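# Stack one keg centred upright on the other

## Task

Set one keg standing upright and centred on top of the other keg. The arm bases in metres, with headings in degrees counter-clockwise from +x, are: arm1 x=+0.42 y=+0.46 z=+0.76 heading -100; arm2 x=+0.01 y=+0.47 z=+0.62 heading -81; arm3 x=-0.44 y=+0.52 z=+0.66 heading -97; arm4 x=-0.59 y=-0.23 z=+0.62 heading +57; arm5 x=+0.02 y=-0.46 z=+0.71 heading +79; arm6 x=+0.46 y=-0.52 z=+0.67 heading +105. The stack only counts if it stays put without any robot supporting it. At the end every gripper must release and the arms must withdraw.

## Robot and tools

Robots and cameras. Six identical i2rt Big YAM arms, named arm1 to arm6, each with six joints, a two-finger gripper and a wrist camera (armN_cam_wrist). With joints 1 and 6 at zero and the hand level and pointing ahead, that camera rides on top of the hand looking toward the fingertips. A fixed room camera, cam_high, sees the whole table. Reach is roughly 1.0 m from the joint 1 axis. Arms do not coordinate: if one stalls, the rest keep moving.

Frame. One shared scene frame, origin on the floor, +z up. Base positions and headings are given in the task. The hand point is the midpoint between the fingertips; the hand z axis runs along the fingers and the fingers close along its y axis. No base pose is printed.

Joints (all absolute targets, radians except the gripper, with the tolerance counted as arrived):
- joint1_rad: -2.879 to 2.879, ±0.045. Spins the arm about its base, positive counter-clockwise viewed from above; 0 extends the arm along the base heading.
- joint2_rad: 0 to 3.141, ±0.14. Shoulder; 0 has the upper arm roughly level pointing backward, increasing lifts it up then forward.
- joint3_rad: 0 to 3.019, ±0.09. Elbow; 0 is fully folded, increasing opens it.
- joint4_rad: -1.692 to 1.57, ±0.055. Hand pitch, positive tips the fingers up.
- joint5_rad: -1.57 to 1.57, ±0.03. Sideways hand swing, positive toward the arm's right.
- joint6_rad: -2.094 to 2.094, ±0.035. Hand roll, positive clockwise when viewed from behind the hand.
- gripper_m: 0 to 0.093 metres, ±0.003, the fingertip gap. Each pad squeezes with up to about 50 to 62 N (weaker on some units).
Joints move at differing speeds, so the hand may sweep a wide arc between postures.

Tools.
execute_actions: actions is a list holding either one action or none. An action is an object keyed by arm name ("arm1".."arm6"); each arm gets {"joints": {...}} naming any subset of the keys above with absolute target values. Every arm commanded in the action starts together; each may finish at a different moment. One action runs at most 15 s. Unnamed joints or arms may keep pushing toward their earlier target. An unknown key or out-of-range number rejects the whole call, and nothing moves. cameras is an optional list of camera names (or "all"); omitted, null or ["all"] returns every camera, [] returns none, an unknown name rejects the call. An empty actions list just reports state and images. Example: {"actions":[{"arm2":{"joints":{"joint1_rad":0.3,"gripper_m":0.05}}}],"cameras":["cam_high"]}.
wait: seconds from 0 to 10; nothing new is commanded, the scene keeps running, and it returns the same report as an empty action.
zoom_image: camera (one name) and region [x0, y0, x1, y1] in pixels of that camera's most recent full image, origin top-left, at most 504 by 504. All images are 672x504.
finished_scene: scene is the integer number of the current scene; it ends that scene irreversibly after the last command has been held, and says whether the goal was met. Replying without any tool call ends everything.

Reading results. Each result gives every arm's joint_positions, joint torques (raw drive output with per-arm offset, scale and noise; nonzero even in free air, friction can fake or mask a load), joint_status for the last accepted action, an on_its_own section and a pictures line listing cameras in image order. Status words: off_target (stopped short, may still push); contact_stop or time_out (target dropped, joint holds where it stopped, except a timed-out joint that keeps pushing toward its target or a nearby one within 0.375, 0.375, 0.113, 0.225, 0.075, 0.3 rad for joints 1 to 6, and moves on if the path clears). "joint command not followed", usually with a cause line, means a self/inter-arm clearance check blocked that arm's joint targets; the gripper part still runs, blocked joints show not_followed, and the arm may retry those targets with each later action until valid targets are sent. An empty call never prints that line. In on_its_own, "held at" is the held target, not the actual position. A joint holding weight up slowly sags. Tiny target changes may not move a joint. To relieve a pushing joint, command it to its reported position.

Hazards. The arms do not stop on contact and can press hard. A hard squeeze between two robots fails and ends the run; a hard collision may too. Nothing reports robot-to-robot contact, and the clearance check can be late and ignores fingers, gripper housings and wrist cameras. Objects touching robots are fine. Sustained pushing or holding heats motors: a MOTOR HOT line appears from 85 °C; at 100 °C the arm and gripper go limp until cool and drop (OVER-TEMPERATURE FAULT, counted as a stop, shown as limit_stop_at_motor_heat on named keys that had not arrived; resend the target). Heat partly persists into the next scene. If a call reports a stop, any later execute_actions, wait or finished_scene in the same reply are skipped. The robot keeps its last command while you think. Occasionally a loose object gets a brief external shove. Avoid drops, slips, slamming kegs down and hard pushes; before finishing, open the grippers and move the arms away so the top keg stands by itself, centred.

Each tool is called after ">>>" as name(argument=value, ...) on one line, values as JSON.

## Session

>>> execute_actions(actions=[])

Scene clock: 0.00 s.
Joint torques (N m, as the arm reports them, + toward a larger angle): no reading
arm1.joint_positions: joint1_rad=+0.356 joint2_rad=+0.559 joint3_rad=+1.366 joint4_rad=-1.345 joint5_rad=+0.091 joint6_rad=-0.411 gripper_m=+0.094
arm1.joint_status: not commanded
arm1.hand: x=+0.4489 y=+0.2415 z=+1.2926 quat_wxyz=(-0.271, -0.425, -0.762, +0.406) (m; scene frame)
arm2.joint_positions: joint1_rad=-0.267 joint2_rad=+0.618 joint3_rad=+1.471 joint4_rad=-1.477 joint5_rad=-0.141 joint6_rad=+0.293 gripper_m=+0.094
arm2.joint_status: not commanded
arm2.hand: x=+0.0117 y=+0.2677 z=+1.1691 quat_wxyz=(-0.390, -0.723, -0.516, +0.244) (m; scene frame)
arm3.joint_positions: joint1_rad=+0.165 joint2_rad=+0.618 joint3_rad=+1.464 joint4_rad=-1.231 joint5_rad=+0.201 joint6_rad=+0.487 gripper_m=+0.094
arm3.joint_status: not commanded
arm3.hand: x=-0.4660 y=+0.2910 z=+1.2616 quat_wxyz=(-0.441, -0.728, -0.390, +0.351) (m; scene frame)
arm4.joint_positions: joint1_rad=-0.416 joint2_rad=+0.547 joint3_rad=+1.331 joint4_rad=-1.403 joint5_rad=-0.039 joint6_rad=-0.504 gripper_m=+0.095
arm4.joint_status: not commanded
arm4.hand: x=-0.4206 y=-0.1098 z=+1.1327 quat_wxyz=(-0.455, +0.465, -0.759, -0.030) (m; scene frame)
arm5.joint_positions: joint1_rad=+0.286 joint2_rad=+0.617 joint3_rad=+1.450 joint4_rad=-1.174 joint5_rad=+0.244 joint6_rad=+0.094 gripper_m=+0.094
arm5.joint_status: not commanded
arm5.hand: x=+0.0303 y=-0.2196 z=+1.3139 quat_wxyz=(-0.444, +0.529, -0.619, -0.376) (m; scene frame)
arm6.joint_positions: joint1_rad=-0.117 joint2_rad=+0.543 joint3_rad=+1.341 joint4_rad=-1.526 joint5_rad=-0.193 joint6_rad=+0.499 gripper_m=+0.094
arm6.joint_status: not commanded
arm6.hand: x=+0.4006 y=-0.3479 z=+1.1692 quat_wxyz=(-0.103, +0.554, -0.720, -0.405) (m; scene frame)
pictures: arm1_cam_wrist, arm2_cam_wrist, arm3_cam_wrist, arm4_cam_wrist, arm5_cam_wrist, arm6_cam_wrist, cam_high
Images, in order (width x height): arm1_cam_wrist 672x504, arm2_cam_wrist 672x504, arm3_cam_wrist 672x504, arm4_cam_wrist 672x504, arm5_cam_wrist 672x504, arm6_cam_wrist 672x504, cam_high 672x504.

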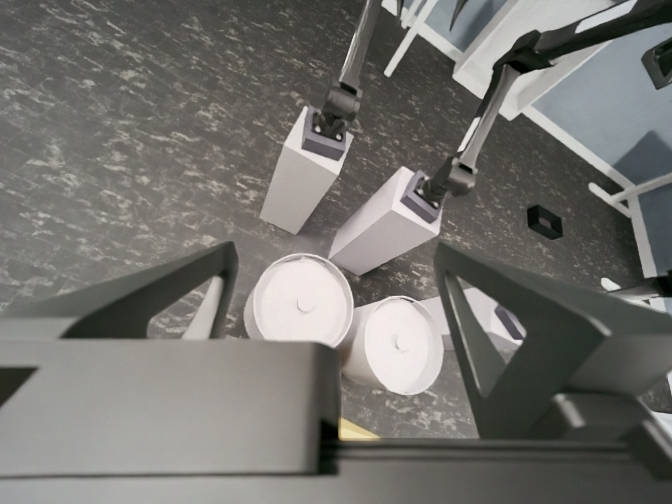

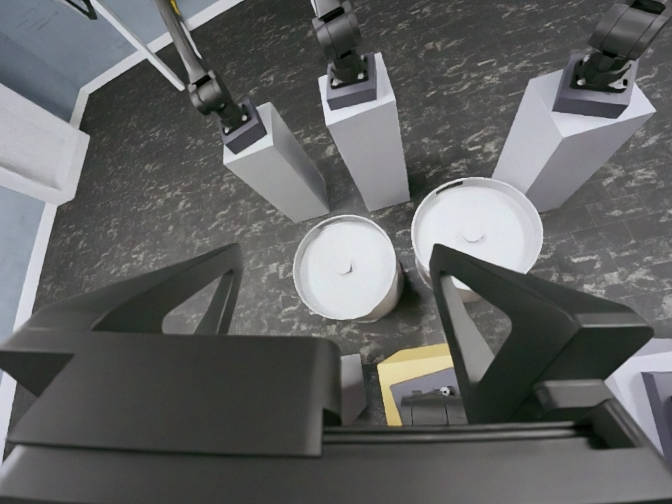

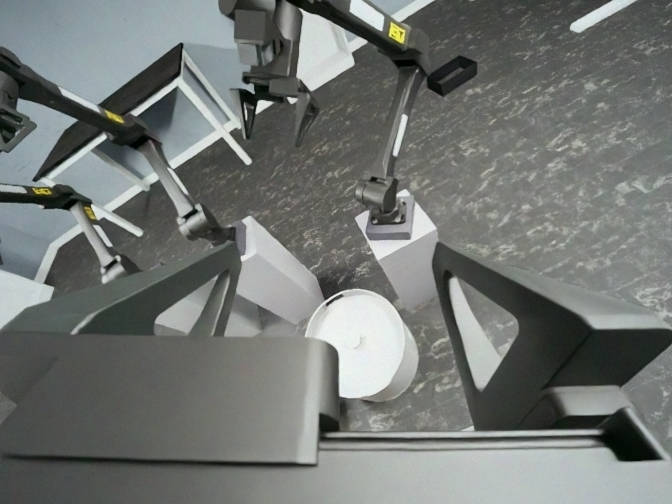

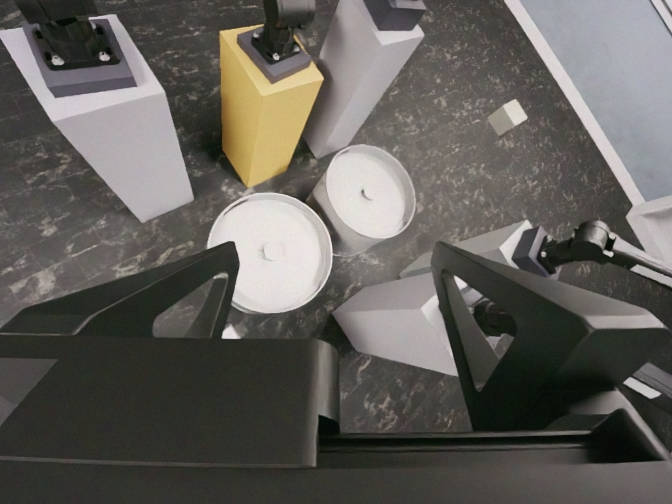

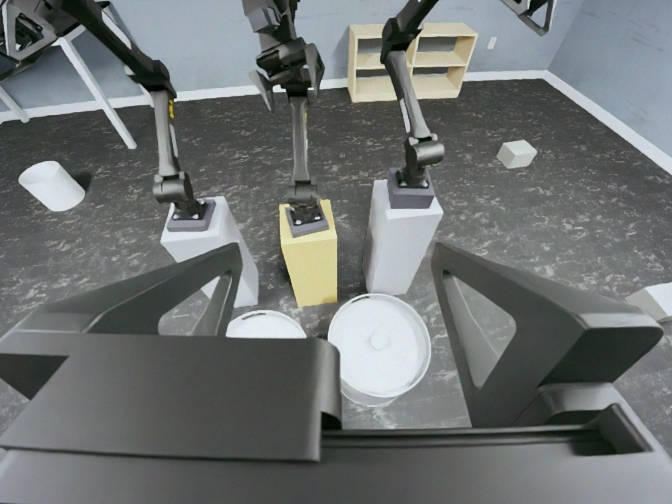

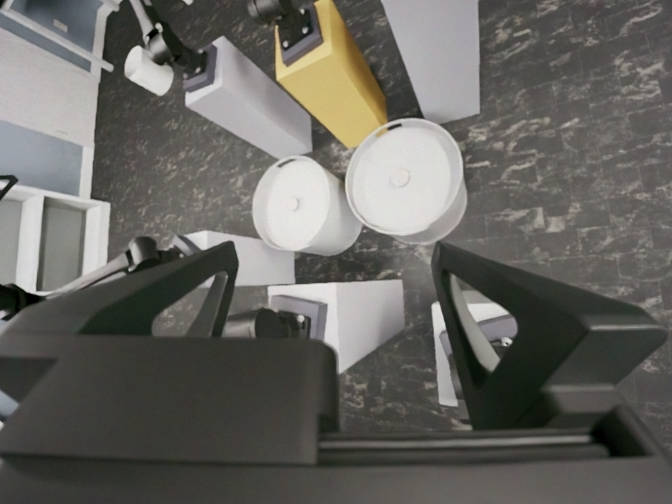

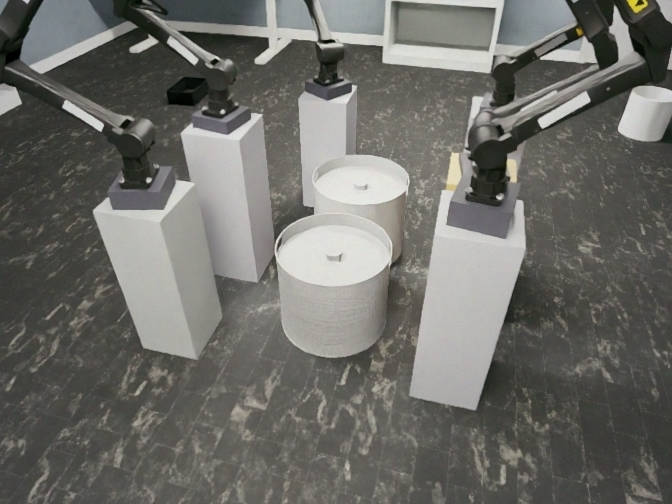

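>>> execute_actions(actions=[{"arm2":{"joints":{"joint1_rad":-0.6,"joint2_rad":1.3,"joint3_rad":1.3,"joint4_rad":-1.57,"joint5_rad":0,"joint6_rad":0}},"arm5":{"joints":{"joint1_rad":-0.3,"joint2_rad":1.3,"joint3_rad":1.0,"joint4_rad":-1.27,"joint5_rad":0,"joint6_rad":0}},"arm1":{"joints":{"joint1_rad":1.9,"joint2_rad":2.2,"joint3_rad":1.2,"joint4_rad":-0.57,"joint5_rad":0,"joint6_rad":0}},"arm6":{"joints":{"joint1_rad":-2.0,"joint2_rad":1.57,"joint3_rad":1.57,"joint4_rad":0,"joint5_rad":0,"joint6_rad":0}},"arm3":{"joints":{"joint1_rad":-1.7,"joint2_rad":2.0,"joint3_rad":2.0,"joint4_rad":-1.57,"joint5_rad":0,"joint6_rad":0}},"arm4":{"joints":{"joint1_rad":2.3,"joint5_rad":0,"joint6_rad":0}}}], cameras=["arm2_cam_wrist","arm5_cam_wrist","cam_high"])

>>> zoom_image(camera="cam_high", region=[240,130,460,370])

Scene clock: 23.07 s.
Joint torques (N m, as the arm reports them, + toward a larger angle): arm1=[ -2.22 -17.34   5.92   0.45   0.03   0.19] | arm2=[  0.71 -11.21   9.63   0.11  -0.03  -0.27] | arm3=[  2.17 -23.34  12.27   0.07  -0.08  -0.18] | arm4=[1.34 3.15 9.64 1.73 0.05 0.2 ] | arm5=[ 1.11 -8.04  9.8   0.06 -0.09 -0.05] | arm6=[ -0.06 -17.12  13.32   3.52  -0.05   0.05]
arm1.joint_positions: joint1_rad=+1.910 joint2_rad=+2.199 joint3_rad=+1.194 joint4_rad=-0.575 joint5_rad=-0.001 joint6_rad=-0.014 gripper_m=+0.094
arm1.joint_status: all done
arm1.hand: x=+0.9127 y=+0.5490 z=+0.5823 quat_wxyz=(+0.009, +0.094, -0.996, -0.008) (m; scene frame)
arm2.joint_positions: joint1_rad=-0.598 joint2_rad=+1.311 joint3_rad=+1.286 joint4_rad=-1.556 joint5_rad=-0.001 joint6_rad=+0.014 gripper_m=+0.094
arm2.joint_status: all done
arm2.hand: x=-0.1481 y=+0.1367 z=+0.8776 quat_wxyz=(+0.002, -0.849, -0.529, -0.004) (m; scene frame)
arm3.joint_positions: joint1_rad=-1.709 joint2_rad=+2.033 joint3_rad=+1.968 joint4_rad=-1.562 joint5_rad=+0.002 joint6_rad=+0.010 gripper_m=+0.094
arm3.joint_status: all done
arm3.hand: x=-1.0368 y=+0.6846 z=+0.8292 quat_wxyz=(-0.005, -0.990, +0.138, -0.028) (m; scene frame)
arm4.joint_positions: joint1_rad=+2.291 joint2_rad=+0.547 joint3_rad=+1.331 joint4_rad=-1.403 joint5_rad=-0.001 joint6_rad=-0.015 gripper_m=+0.095
arm4.joint_status: all done
arm4.hand: x=-0.7916 y=-0.2532 z=+1.1345 quat_wxyz=(+0.032, +0.886, +0.066, -0.458) (m; scene frame)
arm5.joint_positions: joint1_rad=-0.301 joint2_rad=+1.311 joint3_rad=+0.965 joint4_rad=-1.263 joint5_rad=+0.002 joint6_rad=+0.009 gripper_m=+0.094
arm5.joint_status: all done
arm5.hand: x=+0.1778 y=-0.1594 z=+0.8470 quat_wxyz=(+0.011, +0.512, -0.859, +0.015) (m; scene frame)
arm6.joint_positions: joint1_rad=-2.005 joint2_rad=+1.601 joint3_rad=+1.535 joint4_rad=-0.031 joint5_rad=+0.002 joint6_rad=+0.016 gripper_m=+0.094
arm6.joint_status: all done
arm6.hand: x=+1.1771 y=-0.6419 z=+1.1301 quat_wxyz=(-0.670, -0.069, -0.737, +0.050) (m; scene frame)
pictures: arm2_cam_wrist, arm5_cam_wrist, cam_high
Images, in order (width x height): arm2_cam_wrist 672x504, arm5_cam_wrist 672x504, cam_high 672x504.

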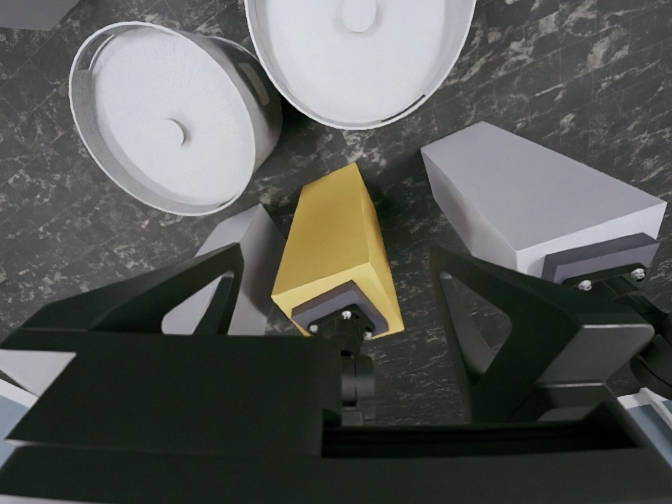

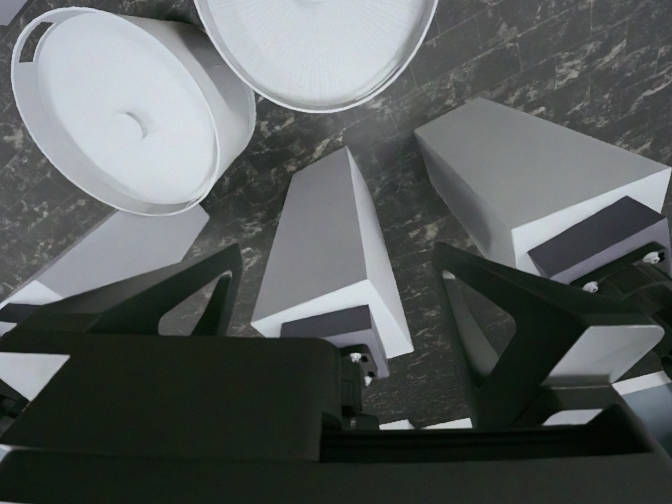

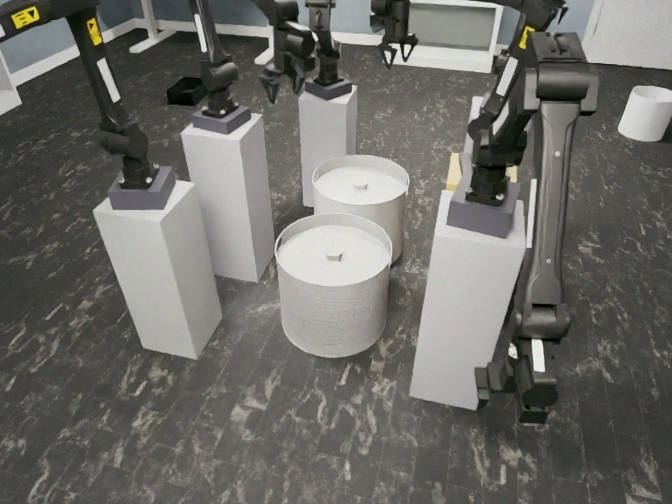

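Region (240, 130, 460, 370) of cam_high's 672x504 image, scaled by 2.100, with more detail than that image has; it fills the left 462 columns of this view, and the rest is white.

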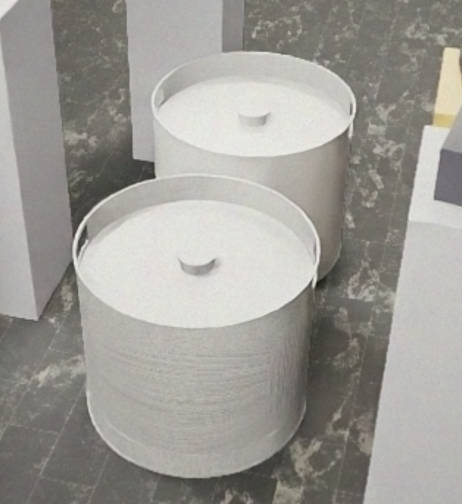

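>>> execute_actions(actions=[{"arm2":{"joints":{"joint1_rad":-0.623,"joint2_rad":1.976,"joint3_rad":0.7,"joint4_rad":-0.283,"joint6_rad":-1.426}},"arm5":{"joints":{"joint1_rad":1.085,"joint6_rad":-0.07}},"arm1":{"joints":{"joint1_rad":2.6,"joint2_rad":1.2,"joint3_rad":0.6}},"arm6":{"joints":{"joint1_rad":-2.6,"joint2_rad":1.2,"joint3_rad":0.6,"joint4_rad":-0.6}},"arm3":{"joints":{"joint1_rad":-2.4,"joint2_rad":1.2,"joint3_rad":0.6,"joint4_rad":-0.6}},"arm4":{"joints":{"joint2_rad":1.4,"joint3_rad":0.7,"joint4_rad":-0.6}}}], cameras=[])

>>> execute_actions(actions=[{"arm5":{"joints":{"joint2_rad":2.36,"joint3_rad":1.23,"joint4_rad":-0.416}}}], cameras=["arm2_cam_wrist","arm5_cam_wrist","cam_high"])

Scene clock: 92.73 s.
Joint torques (N m, as the arm reports them, + toward a larger angle): arm1=[-1.03 -5.88  9.16  1.18  0.04  0.16] | arm2=[  0.28 -13.86   3.33   0.84  -0.11  -0.27] | arm3=[ 1.45 -6.94  9.52  1.49 -0.08 -0.13] | arm4=[ 1.36 -5.95  8.32  1.16  0.05  0.21] | arm5=[ 1.26 -8.08  9.73  0.   -0.01 -0.06] | arm6=[-1.67 -6.22  8.83  0.77 -0.08  0.07]
arm1.joint_positions: joint1_rad=+2.591 joint2_rad=+1.194 joint3_rad=+0.603 joint4_rad=-0.570 joint5_rad=-0.002 joint6_rad=-0.012 gripper_m=+0.094
arm1.joint_status: all done
arm1.hand: x=+0.6574 y=+0.7312 z=+0.8281 quat_wxyz=(-0.184, +0.410, -0.889, -0.092) (m; scene frame)
arm2.joint_positions: joint1_rad=-0.615 joint2_rad=+1.980 joint3_rad=+0.690 joint4_rad=-0.298 joint5_rad=-0.001 joint6_rad=-1.411 gripper_m=+0.094
arm2.joint_status: all done
arm2.hand: x=-0.1395 y=+0.1685 z=+0.4571 quat_wxyz=(-0.002, -0.305, -0.952, -0.008) (m; scene frame)
arm3.joint_positions: joint1_rad=-2.405 joint2_rad=+1.200 joint3_rad=+0.588 joint4_rad=-0.614 joint5_rad=+0.003 joint6_rad=+0.007 gripper_m=+0.094
arm3.joint_status: all done
arm3.hand: x=-0.6356 y=+0.8026 z=+0.7167 quat_wxyz=(+0.078, -0.872, +0.459, +0.151) (m; scene frame)
arm4.joint_positions: joint1_rad=+2.291 joint2_rad=+1.393 joint3_rad=+0.685 joint4_rad=-0.614 joint5_rad=-0.001 joint6_rad=-0.015 gripper_m=+0.095
arm4.joint_status: all done
arm4.hand: x=-0.9586 y=-0.2803 z=+0.6507 quat_wxyz=(+0.012, +0.989, +0.075, -0.124) (m; scene frame)
arm5.joint_positions: joint1_rad=+1.083 joint2_rad=+1.311 joint3_rad=+0.965 joint4_rad=-1.263 joint5_rad=+0.000 joint6_rad=-0.063 gripper_m=+0.094
arm5.joint_status: all done
arm5.hand: x=-0.2475 y=-0.2476 z=+0.8419 quat_wxyz=(+0.006, +0.954, -0.300, +0.024) (m; scene frame)
arm6.joint_positions: joint1_rad=-2.594 joint2_rad=+1.205 joint3_rad=+0.587 joint4_rad=-0.591 joint5_rad=+0.002 joint6_rad=+0.014 gripper_m=+0.094
arm6.joint_status: all done
arm6.hand: x=+0.7133 y=-0.7592 z=+0.7291 quat_wxyz=(-0.167, -0.369, -0.912, +0.065) (m; scene frame)
pictures: none
No camera images: the call's "cameras" was empty. Leave "cameras" out to get every camera's image.

Scene clock: 94.33 s.
Joint torques (N m, as the arm reports them, + toward a larger angle): arm1=[-1.   -5.82  9.16  1.17  0.05  0.16] | arm2=[  0.48 -14.16   3.28   1.16  -0.1   -0.26] | arm3=[ 1.93 -6.58  9.37  1.66 -0.16 -0.2 ] | arm4=[ 1.39 -5.96  8.33  1.1   0.06  0.21] | arm5=[  0.95 -15.84   4.38   0.78  -0.01  -0.05] | arm6=[-1.67 -6.4   8.82  0.76 -0.08  0.07]
arm1.joint_positions: joint1_rad=+2.591 joint2_rad=+1.194 joint3_rad=+0.603 joint4_rad=-0.570 joint5_rad=-0.002 joint6_rad=-0.012 gripper_m=+0.094
arm1.joint_status: not commanded
arm1.hand: x=+0.6574 y=+0.7312 z=+0.8281 quat_wxyz=(-0.184, +0.410, -0.889, -0.092) (m; scene frame)
arm2.joint_positions: joint1_rad=-0.615 joint2_rad=+1.980 joint3_rad=+0.690 joint4_rad=-0.298 joint5_rad=-0.001 joint6_rad=-1.411 gripper_m=+0.094
arm2.joint_status: not commanded
arm2.hand: x=-0.1395 y=+0.1685 z=+0.4571 quat_wxyz=(-0.002, -0.305, -0.952, -0.008) (m; scene frame)
arm3.joint_positions: joint1_rad=-2.405 joint2_rad=+1.200 joint3_rad=+0.588 joint4_rad=-0.614 joint5_rad=+0.003 joint6_rad=+0.007 gripper_m=+0.094
arm3.joint_status: not commanded
arm3.hand: x=-0.6356 y=+0.8026 z=+0.7167 quat_wxyz=(+0.078, -0.872, +0.459, +0.151) (m; scene frame)
arm4.joint_positions: joint1_rad=+2.291 joint2_rad=+1.393 joint3_rad=+0.685 joint4_rad=-0.614 joint5_rad=-0.001 joint6_rad=-0.015 gripper_m=+0.095
arm4.joint_status: not commanded
arm4.hand: x=-0.9586 y=-0.2803 z=+0.6507 quat_wxyz=(+0.012, +0.989, +0.075, -0.124) (m; scene frame)
arm5.joint_positions: joint1_rad=+1.083 joint2_rad=+2.376 joint3_rad=+1.212 joint4_rad=-0.426 joint5_rad=+0.000 joint6_rad=-0.063 gripper_m=+0.094
arm5.joint_status: all done
arm5.hand: x=-0.3585 y=-0.1563 z=+0.4486 quat_wxyz=(+0.003, +0.954, -0.300, +0.015) (m; scene frame)
arm6.joint_positions: joint1_rad=-2.594 joint2_rad=+1.205 joint3_rad=+0.587 joint4_rad=-0.591 joint5_rad=+0.002 joint6_rad=+0.014 gripper_m=+0.094
arm6.joint_status: not commanded
arm6.hand: x=+0.7133 y=-0.7592 z=+0.7291 quat_wxyz=(-0.167, -0.369, -0.912, +0.065) (m; scene frame)
pictures: arm2_cam_wrist, arm5_cam_wrist, cam_high
Images, in order (width x height): arm2_cam_wrist 672x504, arm5_cam_wrist 672x504, cam_high 672x504.

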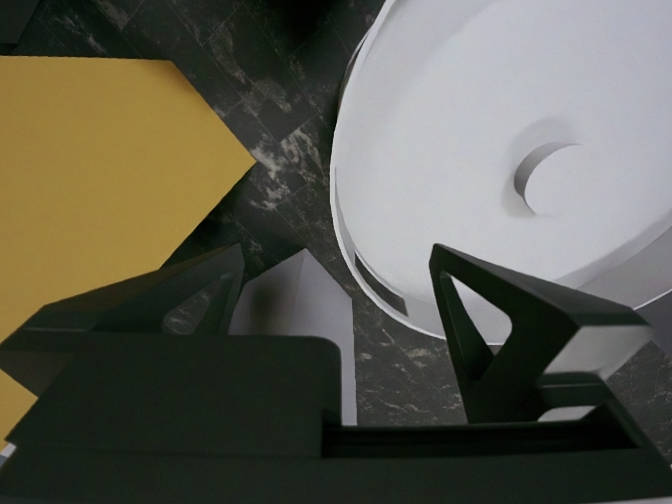

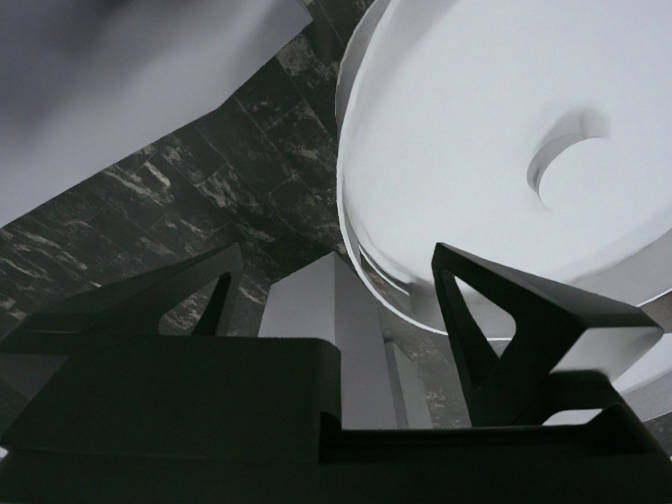

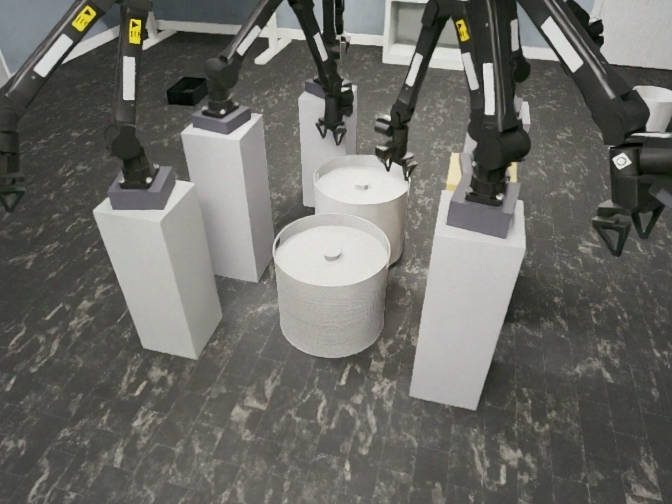

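>>> execute_actions(actions=[{"arm2":{"joints":{"joint2_rad":2.425,"joint3_rad":0.835,"joint4_rad":0.045}},"arm5":{"joints":{"joint2_rad":2.70,"joint3_rad":1.41,"joint4_rad":-0.24}}}], cameras=["arm2_cam_wrist","arm5_cam_wrist","cam_high"])

>>> zoom_image(camera="cam_high", region=[290,110,440,230])

Scene clock: 105.33 s.
Joint torques (N m, as the arm reports them, + toward a larger angle): arm1=[-1.01 -5.83  9.16  1.17  0.04  0.16] | arm2=[  1.13 -11.25  -1.32   0.47  -0.26  -0.31] | arm3=[ 0.85 -6.75  9.58  1.41 -0.16 -0.2 ] | arm4=[ 1.49 -6.    8.32  1.09  0.06  0.21] | arm5=[  1.25 -16.59   2.9    0.62  -0.11   0.08] | arm6=[-1.66 -6.41  8.81  0.77 -0.08  0.07]
arm1.joint_positions: joint1_rad=+2.591 joint2_rad=+1.194 joint3_rad=+0.603 joint4_rad=-0.570 joint5_rad=-0.002 joint6_rad=-0.012 gripper_m=+0.094
arm1.joint_status: not commanded
arm1.hand: x=+0.6574 y=+0.7312 z=+0.8281 quat_wxyz=(-0.184, +0.410, -0.889, -0.092) (m; scene frame)
arm2.joint_positions: joint1_rad=-0.622 joint2_rad=+2.380 joint3_rad=+0.865 joint4_rad=+0.055 joint5_rad=+0.004 joint6_rad=-1.412 gripper_m=+0.094
arm2.joint_status: all done
arm2.hand: x=-0.1673 y=+0.1204 z=+0.3361 quat_wxyz=(+0.011, -0.307, -0.950, +0.056) (m; scene frame)
arm3.joint_positions: joint1_rad=-2.405 joint2_rad=+1.200 joint3_rad=+0.588 joint4_rad=-0.614 joint5_rad=+0.003 joint6_rad=+0.007 gripper_m=+0.094
arm3.joint_status: not commanded
arm3.hand: x=-0.6356 y=+0.8026 z=+0.7167 quat_wxyz=(+0.078, -0.872, +0.459, +0.151) (m; scene frame)
arm4.joint_positions: joint1_rad=+2.291 joint2_rad=+1.393 joint3_rad=+0.685 joint4_rad=-0.614 joint5_rad=-0.001 joint6_rad=-0.015 gripper_m=+0.095
arm4.joint_status: not commanded
arm4.hand: x=-0.9586 y=-0.2803 z=+0.6507 quat_wxyz=(+0.012, +0.989, +0.075, -0.124) (m; scene frame)
arm5.joint_positions: joint1_rad=+1.083 joint2_rad=+2.712 joint3_rad=+1.398 joint4_rad=-0.244 joint5_rad=+0.002 joint6_rad=-0.079 gripper_m=+0.094
arm5.joint_status: all done
arm5.hand: x=-0.3614 y=-0.1523 z=+0.3125 quat_wxyz=(-0.004, +0.956, -0.292, +0.001) (m; scene frame)
arm6.joint_positions: joint1_rad=-2.594 joint2_rad=+1.205 joint3_rad=+0.587 joint4_rad=-0.591 joint5_rad=+0.002 joint6_rad=+0.014 gripper_m=+0.094
arm6.joint_status: not commanded
arm6.hand: x=+0.7133 y=-0.7592 z=+0.7291 quat_wxyz=(-0.167, -0.369, -0.912, +0.065) (m; scene frame)
pictures: arm2_cam_wrist, arm5_cam_wrist, cam_high
Images, in order (width x height): arm2_cam_wrist 672x504, arm5_cam_wrist 672x504, cam_high 672x504.

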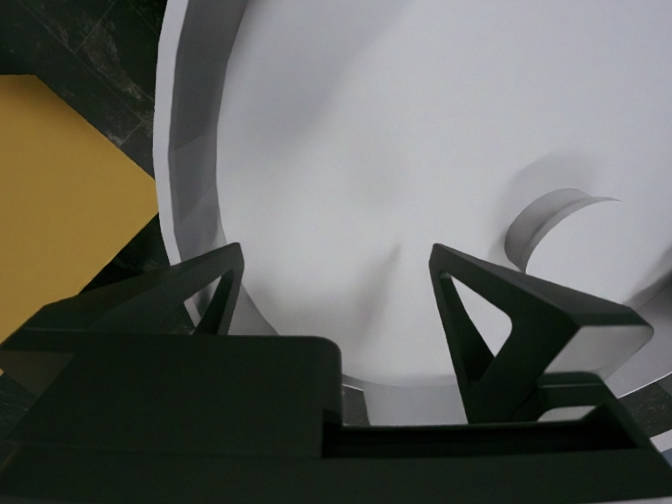

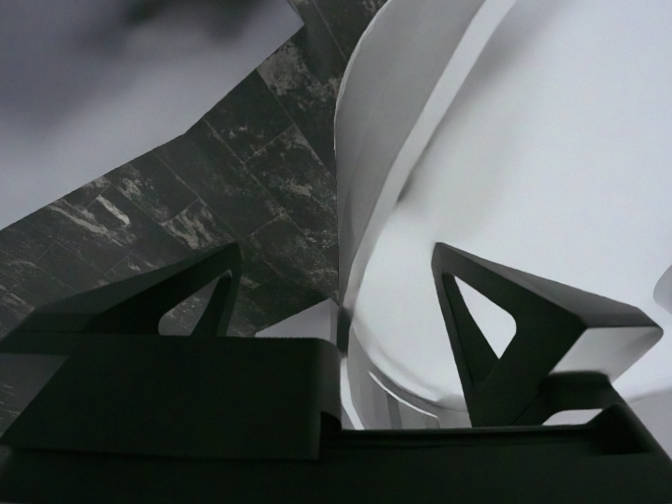

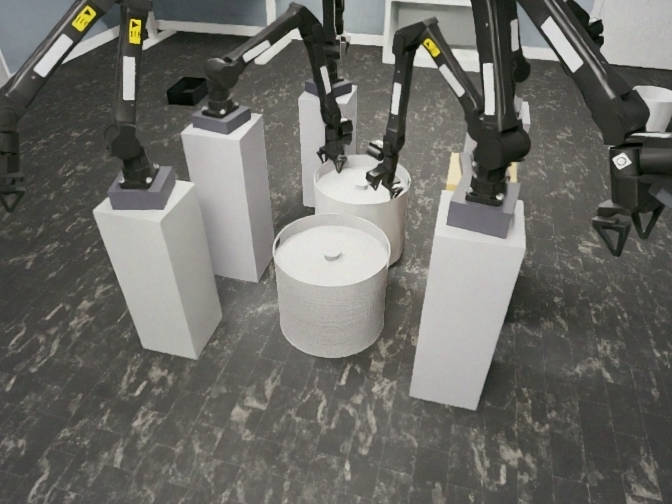

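Region (290, 110, 440, 230) of cam_high's 672x504 image, scaled by 3.360, with more detail than that image has; it fills the top 403 rows of this view, and the rest is white.

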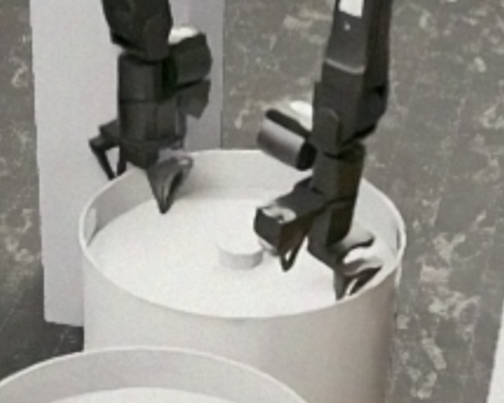

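>>> execute_actions(actions=[{"arm2":{"joints":{"joint2_rad":2.2}}}], cameras=[])

>>> execute_actions(actions=[{"arm2":{"joints":{"joint3_rad":0.745,"joint4_rad":-0.11}}}], cameras=["arm2_cam_wrist"])

>>> execute_actions(actions=[{"arm2":{"joints":{"joint2_rad":2.32,"joint3_rad":0.785,"joint4_rad":-0.035}}}], cameras=["arm2_cam_wrist"])

>>> execute_actions(actions=[{"arm2":{"joints":{"joint2_rad":2.44,"joint3_rad":0.838,"joint4_rad":0.05}}}], cameras=["arm2_cam_wrist"])

Scene clock: 115.83 s.
Joint torques (N m, as the arm reports them, + toward a larger angle): arm1=[-1.01 -5.86  9.15  1.17  0.04  0.16] | arm2=[  1.16 -15.39   2.64   0.49  -0.18  -0.26] | arm3=[ 1.32 -6.93  9.57  1.56 -0.12 -0.16] | arm4=[ 1.38 -6.    8.34  1.11  0.06  0.21] | arm5=[  1.16 -16.53   2.9    0.63  -0.11   0.08] | arm6=[-1.68 -6.38  8.81  0.77 -0.08  0.07]
arm1.joint_positions: joint1_rad=+2.591 joint2_rad=+1.194 joint3_rad=+0.603 joint4_rad=-0.570 joint5_rad=-0.002 joint6_rad=-0.012 gripper_m=+0.094
arm1.joint_status: not commanded
arm1.hand: x=+0.6574 y=+0.7312 z=+0.8281 quat_wxyz=(-0.184, +0.410, -0.889, -0.092) (m; scene frame)
arm2.joint_positions: joint1_rad=-0.622 joint2_rad=+2.196 joint3_rad=+0.831 joint4_rad=+0.053 joint5_rad=+0.002 joint6_rad=-1.413 gripper_m=+0.094
arm2.joint_status: all done
arm2.hand: x=-0.1888 y=+0.0772 z=+0.4057 quat_wxyz=(+0.021, -0.305, -0.943, +0.129) (m; scene frame)
arm3.joint_positions: joint1_rad=-2.405 joint2_rad=+1.200 joint3_rad=+0.588 joint4_rad=-0.614 joint5_rad=+0.003 joint6_rad=+0.007 gripper_m=+0.094
arm3.joint_status: not commanded
arm3.hand: x=-0.6356 y=+0.8026 z=+0.7167 quat_wxyz=(+0.078, -0.872, +0.459, +0.151) (m; scene frame)
arm4.joint_positions: joint1_rad=+2.291 joint2_rad=+1.393 joint3_rad=+0.685 joint4_rad=-0.614 joint5_rad=-0.001 joint6_rad=-0.015 gripper_m=+0.095
arm4.joint_status: not commanded
arm4.hand: x=-0.9586 y=-0.2803 z=+0.6507 quat_wxyz=(+0.012, +0.989, +0.075, -0.124) (m; scene frame)
arm5.joint_positions: joint1_rad=+1.083 joint2_rad=+2.712 joint3_rad=+1.398 joint4_rad=-0.244 joint5_rad=+0.002 joint6_rad=-0.079 gripper_m=+0.094
arm5.joint_status: not commanded
arm5.hand: x=-0.3614 y=-0.1523 z=+0.3125 quat_wxyz=(-0.004, +0.956, -0.292, +0.001) (m; scene frame)
arm6.joint_positions: joint1_rad=-2.594 joint2_rad=+1.205 joint3_rad=+0.587 joint4_rad=-0.591 joint5_rad=+0.002 joint6_rad=+0.014 gripper_m=+0.094
arm6.joint_status: not commanded
arm6.hand: x=+0.7133 y=-0.7592 z=+0.7291 quat_wxyz=(-0.167, -0.369, -0.912, +0.065) (m; scene frame)
pictures: none
No camera images: the call's "cameras" was empty. Leave "cameras" out to get every camera's image.

Scene clock: 116.60 s.
Joint torques (N m, as the arm reports them, + toward a larger angle): arm1=[-0.98 -5.86  9.15  1.18  0.05  0.16] | arm2=[  1.22 -13.96   1.86   0.02  -0.21  -0.25] | arm3=[ 0.9  -6.61  9.57  1.47 -0.16 -0.17] | arm4=[ 1.38 -6.01  8.38  1.14  0.04  0.21] | arm5=[  1.29 -16.56   2.86   0.57  -0.12   0.09] | arm6=[-1.69 -6.39  8.8   0.76 -0.08  0.07]
arm1.joint_positions: joint1_rad=+2.591 joint2_rad=+1.194 joint3_rad=+0.603 joint4_rad=-0.570 joint5_rad=-0.002 joint6_rad=-0.012 gripper_m=+0.094
arm1.joint_status: not commanded
arm1.hand: x=+0.6574 y=+0.7312 z=+0.8281 quat_wxyz=(-0.184, +0.410, -0.889, -0.092) (m; scene frame)
arm2.joint_positions: joint1_rad=-0.622 joint2_rad=+2.201 joint3_rad=+0.736 joint4_rad=-0.097 joint5_rad=+0.002 joint6_rad=-1.413 gripper_m=+0.094
arm2.joint_status: all done
arm2.hand: x=-0.1451 y=+0.1640 z=+0.3898 quat_wxyz=(+0.002, -0.307, -0.952, +0.006) (m; scene frame)
arm3.joint_positions: joint1_rad=-2.405 joint2_rad=+1.200 joint3_rad=+0.588 joint4_rad=-0.614 joint5_rad=+0.003 joint6_rad=+0.007 gripper_m=+0.094
arm3.joint_status: not commanded
arm3.hand: x=-0.6356 y=+0.8026 z=+0.7167 quat_wxyz=(+0.078, -0.872, +0.459, +0.151) (m; scene frame)
arm4.joint_positions: joint1_rad=+2.291 joint2_rad=+1.393 joint3_rad=+0.685 joint4_rad=-0.614 joint5_rad=-0.001 joint6_rad=-0.015 gripper_m=+0.095
arm4.joint_status: not commanded
arm4.hand: x=-0.9586 y=-0.2803 z=+0.6507 quat_wxyz=(+0.012, +0.989, +0.075, -0.124) (m; scene frame)
arm5.joint_positions: joint1_rad=+1.083 joint2_rad=+2.712 joint3_rad=+1.398 joint4_rad=-0.244 joint5_rad=+0.002 joint6_rad=-0.079 gripper_m=+0.094
arm5.joint_status: not commanded
arm5.hand: x=-0.3614 y=-0.1523 z=+0.3125 quat_wxyz=(-0.004, +0.956, -0.292, +0.001) (m; scene frame)
arm6.joint_positions: joint1_rad=-2.594 joint2_rad=+1.205 joint3_rad=+0.587 joint4_rad=-0.591 joint5_rad=+0.002 joint6_rad=+0.014 gripper_m=+0.094
arm6.joint_status: not commanded
arm6.hand: x=+0.7133 y=-0.7592 z=+0.7291 quat_wxyz=(-0.167, -0.369, -0.912, +0.065) (m; scene frame)
pictures: arm2_cam_wrist
Images, in order (width x height): arm2_cam_wrist 672x504.

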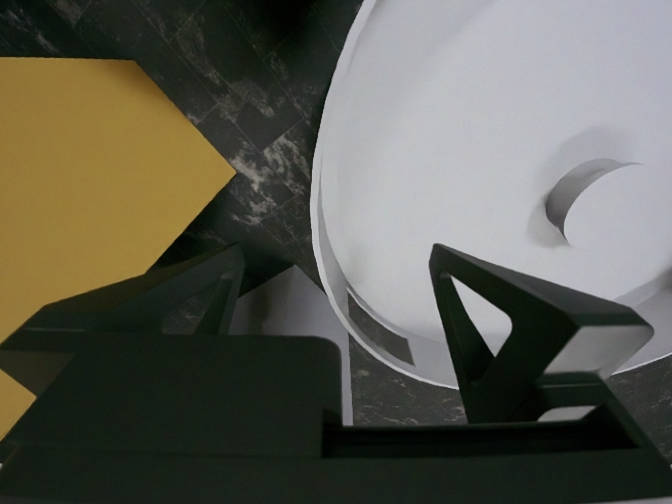

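Scene clock: 117.47 s.
Joint torques (N m, as the arm reports them, + toward a larger angle): arm1=[-1.02 -5.89  9.16  1.17  0.04  0.16] | arm2=[  1.17 -15.16   0.59   0.86  -0.24  -0.26] | arm3=[ 1.74 -6.14  9.64  1.7  -0.13 -0.16] | arm4=[ 1.32 -5.95  8.32  1.11  0.05  0.21] | arm5=[  1.04 -16.8    2.9    0.6   -0.12   0.09] | arm6=[-1.67 -6.38  8.81  0.77 -0.08  0.07]
arm1.joint_positions: joint1_rad=+2.591 joint2_rad=+1.194 joint3_rad=+0.603 joint4_rad=-0.570 joint5_rad=-0.002 joint6_rad=-0.012 gripper_m=+0.094
arm1.joint_status: not commanded
arm1.hand: x=+0.6574 y=+0.7312 z=+0.8281 quat_wxyz=(-0.184, +0.410, -0.889, -0.092) (m; scene frame)
arm2.joint_positions: joint1_rad=-0.622 joint2_rad=+2.327 joint3_rad=+0.784 joint4_rad=-0.048 joint5_rad=+0.002 joint6_rad=-1.413 gripper_m=+0.094
arm2.joint_status: all done
arm2.hand: x=-0.1424 y=+0.1693 z=+0.3508 quat_wxyz=(+0.000, -0.307, -0.952, -0.009) (m; scene frame)
arm3.joint_positions: joint1_rad=-2.405 joint2_rad=+1.200 joint3_rad=+0.588 joint4_rad=-0.614 joint5_rad=+0.003 joint6_rad=+0.007 gripper_m=+0.094
arm3.joint_status: not commanded
arm3.hand: x=-0.6356 y=+0.8026 z=+0.7167 quat_wxyz=(+0.078, -0.872, +0.459, +0.151) (m; scene frame)
arm4.joint_positions: joint1_rad=+2.291 joint2_rad=+1.393 joint3_rad=+0.685 joint4_rad=-0.614 joint5_rad=-0.001 joint6_rad=-0.015 gripper_m=+0.095
arm4.joint_status: not commanded
arm4.hand: x=-0.9586 y=-0.2803 z=+0.6507 quat_wxyz=(+0.012, +0.989, +0.075, -0.124) (m; scene frame)
arm5.joint_positions: joint1_rad=+1.083 joint2_rad=+2.712 joint3_rad=+1.398 joint4_rad=-0.244 joint5_rad=+0.002 joint6_rad=-0.079 gripper_m=+0.094
arm5.joint_status: not commanded
arm5.hand: x=-0.3614 y=-0.1523 z=+0.3125 quat_wxyz=(-0.004, +0.956, -0.292, +0.001) (m; scene frame)
arm6.joint_positions: joint1_rad=-2.594 joint2_rad=+1.205 joint3_rad=+0.587 joint4_rad=-0.591 joint5_rad=+0.002 joint6_rad=+0.014 gripper_m=+0.094
arm6.joint_status: not commanded
arm6.hand: x=+0.7133 y=-0.7592 z=+0.7291 quat_wxyz=(-0.167, -0.369, -0.912, +0.065) (m; scene frame)
pictures: arm2_cam_wrist
Images, in order (width x height): arm2_cam_wrist 672x504.

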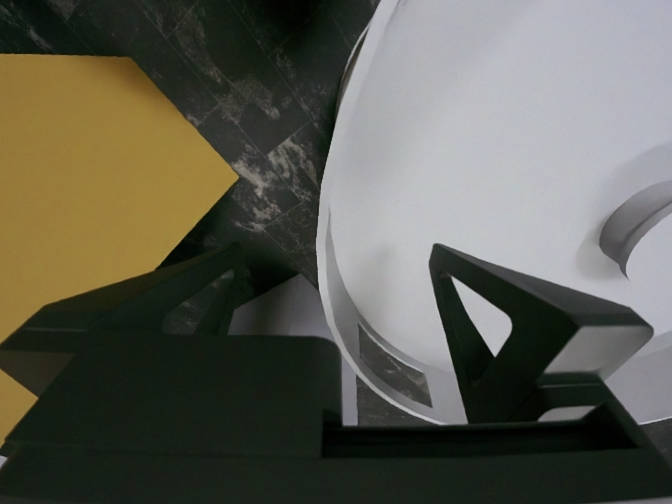

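Scene clock: 118.40 s.
Joint torques (N m, as the arm reports them, + toward a larger angle): arm1=[-1.01 -5.88  9.16  1.18  0.04  0.16] | arm2=[  0.67 -16.05   0.19   0.91  -0.23  -0.3 ] | arm3=[ 0.98 -6.55  9.43  1.47 -0.14 -0.14] | arm4=[ 1.34 -6.07  8.35  1.14  0.05  0.2 ] | arm5=[  1.1  -16.45   2.91   0.64  -0.13   0.09] | arm6=[-1.69 -6.39  8.81  0.76 -0.08  0.07]
arm1.joint_positions: joint1_rad=+2.591 joint2_rad=+1.194 joint3_rad=+0.603 joint4_rad=-0.570 joint5_rad=-0.002 joint6_rad=-0.012 gripper_m=+0.094
arm1.joint_status: not commanded
arm1.hand: x=+0.6574 y=+0.7312 z=+0.8281 quat_wxyz=(-0.184, +0.410, -0.889, -0.092) (m; scene frame)
arm2.joint_positions: joint1_rad=-0.622 joint2_rad=+2.446 joint3_rad=+0.838 joint4_rad=+0.037 joint5_rad=+0.002 joint6_rad=-1.413 gripper_m=+0.094
arm2.joint_status: all done
arm2.hand: x=-0.1448 y=+0.1645 z=+0.3127 quat_wxyz=(+0.001, -0.307, -0.952, +0.001) (m; scene frame)
arm3.joint_positions: joint1_rad=-2.405 joint2_rad=+1.200 joint3_rad=+0.588 joint4_rad=-0.614 joint5_rad=+0.003 joint6_rad=+0.007 gripper_m=+0.094
arm3.joint_status: not commanded
arm3.hand: x=-0.6356 y=+0.8026 z=+0.7167 quat_wxyz=(+0.078, -0.872, +0.459, +0.151) (m; scene frame)
arm4.joint_positions: joint1_rad=+2.291 joint2_rad=+1.393 joint3_rad=+0.685 joint4_rad=-0.614 joint5_rad=-0.001 joint6_rad=-0.015 gripper_m=+0.095
arm4.joint_status: not commanded
arm4.hand: x=-0.9586 y=-0.2803 z=+0.6507 quat_wxyz=(+0.012, +0.989, +0.075, -0.124) (m; scene frame)
arm5.joint_positions: joint1_rad=+1.083 joint2_rad=+2.712 joint3_rad=+1.398 joint4_rad=-0.244 joint5_rad=+0.002 joint6_rad=-0.079 gripper_m=+0.094
arm5.joint_status: not commanded
arm5.hand: x=-0.3614 y=-0.1523 z=+0.3125 quat_wxyz=(-0.004, +0.956, -0.292, +0.001) (m; scene frame)
arm6.joint_positions: joint1_rad=-2.594 joint2_rad=+1.205 joint3_rad=+0.587 joint4_rad=-0.591 joint5_rad=+0.002 joint6_rad=+0.014 gripper_m=+0.094
arm6.joint_status: not commanded
arm6.hand: x=+0.7133 y=-0.7592 z=+0.7291 quat_wxyz=(-0.167, -0.369, -0.912, +0.065) (m; scene frame)
pictures: arm2_cam_wrist
Images, in order (width x height): arm2_cam_wrist 672x504.

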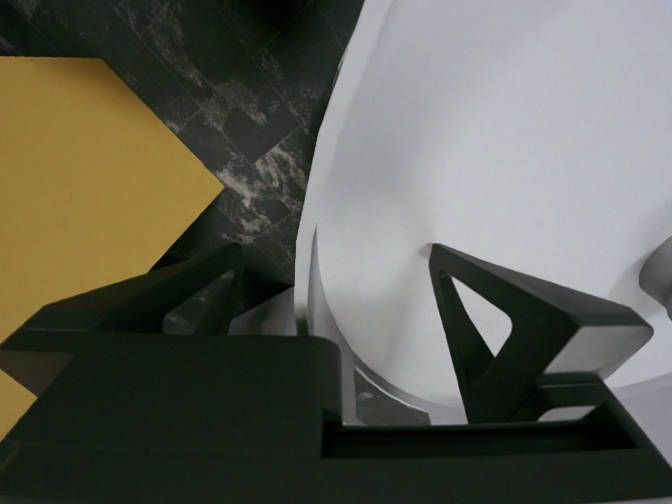

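Deck is about here. Grip and test-lift.

>>> execute_actions(actions=[{"arm2":{"joints":{"joint3_rad":0.815,"gripper_m":0}},"arm5":{"joints":{"gripper_m":0}}}], cameras=[])

>>> execute_actions(actions=[{"arm2":{"joints":{"joint2_rad":2.2,"joint3_rad":0.745,"joint4_rad":-0.09}},"arm5":{"joints":{"joint2_rad":2.5,"joint3_rad":1.33,"joint4_rad":-0.31}}}], cameras=["arm2_cam_wrist","arm5_cam_wrist","cam_high"])

Scene clock: 125.97 s.
Joint torques (N m, as the arm reports them, + toward a larger angle): arm1=[-1.   -5.88  9.16  1.18  0.05  0.16] | arm2=[  1.22 -15.01  -0.36   0.61  -0.2   -0.09] | arm3=[ 0.98 -6.86  9.59  1.69 -0.18 -0.15] | arm4=[ 1.26 -6.01  8.29  1.13  0.04  0.21] | arm5=[  1.93 -16.66   2.86   0.67   0.48  -0.14] | arm6=[-1.68 -6.39  8.81  0.77 -0.08  0.07]
arm1.joint_positions: joint1_rad=+2.591 joint2_rad=+1.194 joint3_rad=+0.603 joint4_rad=-0.570 joint5_rad=-0.002 joint6_rad=-0.012 gripper_m=+0.094
arm1.joint_status: not commanded
arm1.hand: x=+0.6574 y=+0.7312 z=+0.8281 quat_wxyz=(-0.184, +0.410, -0.889, -0.092) (m; scene frame)
arm2.joint_positions: joint1_rad=-0.622 joint2_rad=+2.446 joint3_rad=+0.817 joint4_rad=+0.045 joint5_rad=+0.003 joint6_rad=-1.428 gripper_m=+0.002
arm2.joint_status: all done
arm2.hand: x=-0.1400 y=+0.1744 z=+0.3131 quat_wxyz=(+0.001, -0.300, -0.954, -0.005) (m; scene frame)
arm3.joint_positions: joint1_rad=-2.405 joint2_rad=+1.200 joint3_rad=+0.588 joint4_rad=-0.614 joint5_rad=+0.003 joint6_rad=+0.007 gripper_m=+0.094
arm3.joint_status: not commanded
arm3.hand: x=-0.6356 y=+0.8026 z=+0.7167 quat_wxyz=(+0.078, -0.872, +0.459, +0.151) (m; scene frame)
arm4.joint_positions: joint1_rad=+2.291 joint2_rad=+1.393 joint3_rad=+0.685 joint4_rad=-0.614 joint5_rad=-0.001 joint6_rad=-0.015 gripper_m=+0.095
arm4.joint_status: not commanded
arm4.hand: x=-0.9586 y=-0.2803 z=+0.6507 quat_wxyz=(+0.012, +0.989, +0.075, -0.124) (m; scene frame)
arm5.joint_positions: joint1_rad=+1.073 joint2_rad=+2.712 joint3_rad=+1.398 joint4_rad=-0.244 joint5_rad=-0.013 joint6_rad=-0.050 gripper_m=+0.001
arm5.joint_status: all done
arm5.hand: x=-0.3601 y=-0.1501 z=+0.3126 quat_wxyz=(+0.003, +0.950, -0.311, -0.002) (m; scene frame)
arm6.joint_positions: joint1_rad=-2.594 joint2_rad=+1.205 joint3_rad=+0.587 joint4_rad=-0.591 joint5_rad=+0.002 joint6_rad=+0.014 gripper_m=+0.094
arm6.joint_status: not commanded
arm6.hand: x=+0.7133 y=-0.7592 z=+0.7291 quat_wxyz=(-0.167, -0.369, -0.912, +0.065) (m; scene frame)
pictures: none
No camera images: the call's "cameras" was empty. Leave "cameras" out to get every camera's image.

Scene clock: 128.10 s.
Joint torques (N m, as the arm reports them, + toward a larger angle): arm1=[-1.04 -5.84  9.15  1.17  0.04  0.16] | arm2=[  0.27 -33.16  -4.18  -1.5    0.21   0.45] | arm3=[ 1.11 -6.86  9.65  1.73 -0.12 -0.15] | arm4=[ 1.45 -5.96  8.35  1.13  0.05  0.2 ] | arm5=[  1.71 -27.45   1.2   -2.11  -0.92   0.26] | arm6=[-1.68 -6.4   8.8   0.77 -0.08  0.07]
arm1.joint_positions: joint1_rad=+2.591 joint2_rad=+1.194 joint3_rad=+0.603 joint4_rad=-0.570 joint5_rad=-0.002 joint6_rad=-0.012 gripper_m=+0.094
arm1.joint_status: not commanded
arm1.hand: x=+0.6574 y=+0.7312 z=+0.8281 quat_wxyz=(-0.184, +0.410, -0.889, -0.092) (m; scene frame)
arm2.joint_positions: joint1_rad=-0.611 joint2_rad=+2.375 joint3_rad=+0.801 joint4_rad=-0.036 joint5_rad=-0.009 joint6_rad=-1.482 gripper_m=+0.002
arm2.joint_status: joint2_rad time_out (moved -0.071 of -0.246); the others done
arm2.on_its_own: joint2_rad reads +2.375 and still pushes toward +2.200 since a time_out
arm2.hand: x=-0.1347 y=+0.1717 z=+0.3357 quat_wxyz=(-0.008, -0.269, -0.963, -0.017) (m; scene frame)
arm3.joint_positions: joint1_rad=-2.405 joint2_rad=+1.200 joint3_rad=+0.588 joint4_rad=-0.614 joint5_rad=+0.003 joint6_rad=+0.007 gripper_m=+0.094
arm3.joint_status: not commanded
arm3.hand: x=-0.6356 y=+0.8026 z=+0.7167 quat_wxyz=(+0.078, -0.872, +0.459, +0.151) (m; scene frame)
arm4.joint_positions: joint1_rad=+2.291 joint2_rad=+1.393 joint3_rad=+0.685 joint4_rad=-0.614 joint5_rad=-0.001 joint6_rad=-0.015 gripper_m=+0.095
arm4.joint_status: not commanded
arm4.hand: x=-0.9586 y=-0.2803 z=+0.6507 quat_wxyz=(+0.012, +0.989, +0.075, -0.124) (m; scene frame)
arm5.joint_positions: joint1_rad=+1.076 joint2_rad=+2.695 joint3_rad=+1.336 joint4_rad=-0.254 joint5_rad=+0.022 joint6_rad=-0.099 gripper_m=+0.001
arm5.joint_status: joint2_rad time_out (moved -0.017 of -0.212); joint4_rad time_out (moved -0.010 of -0.066); the others done
arm5.on_its_own: joint2_rad reads +2.695 and still pushes toward +2.500 since a time_out; joint4_rad reads -0.254 and still pushes toward -0.310 since a time_out
arm5.hand: x=-0.3324 y=-0.1670 z=+0.3157 quat_wxyz=(-0.003, +0.958, -0.286, +0.030) (m; scene frame)
arm6.joint_positions: joint1_rad=-2.594 joint2_rad=+1.205 joint3_rad=+0.587 joint4_rad=-0.591 joint5_rad=+0.002 joint6_rad=+0.014 gripper_m=+0.094
arm6.joint_status: not commanded
arm6.hand: x=+0.7133 y=-0.7592 z=+0.7291 quat_wxyz=(-0.167, -0.369, -0.912, +0.065) (m; scene frame)
pictures: arm2_cam_wrist, arm5_cam_wrist, cam_high
Images, in order (width x height): arm2_cam_wrist 672x504, arm5_cam_wrist 672x504, cam_high 672x504.

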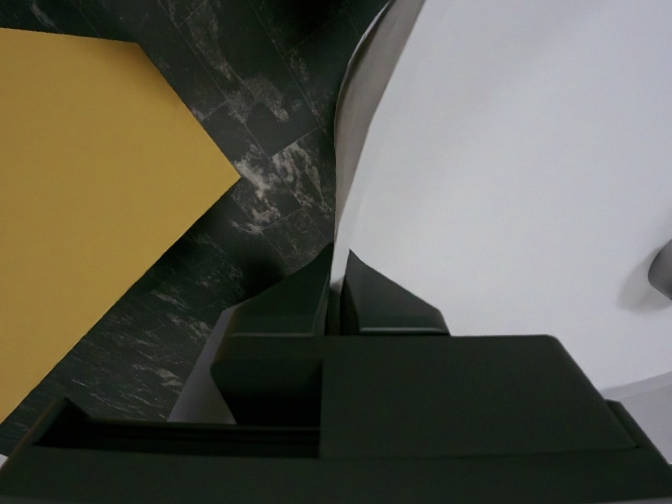

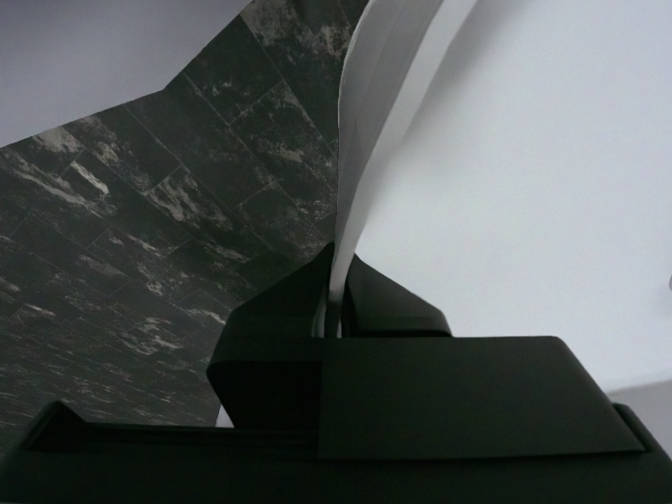

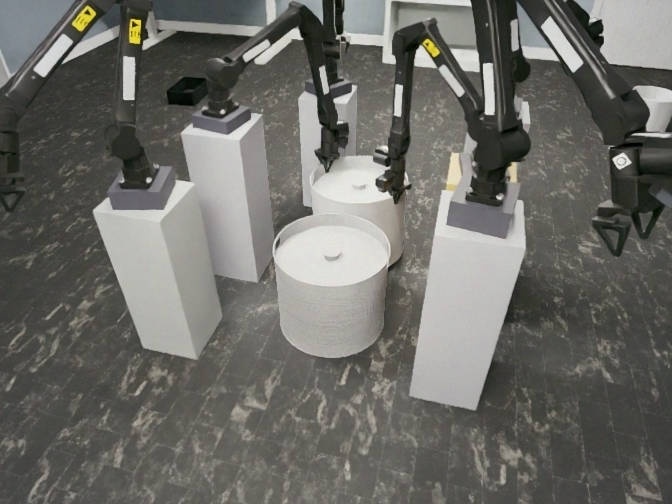

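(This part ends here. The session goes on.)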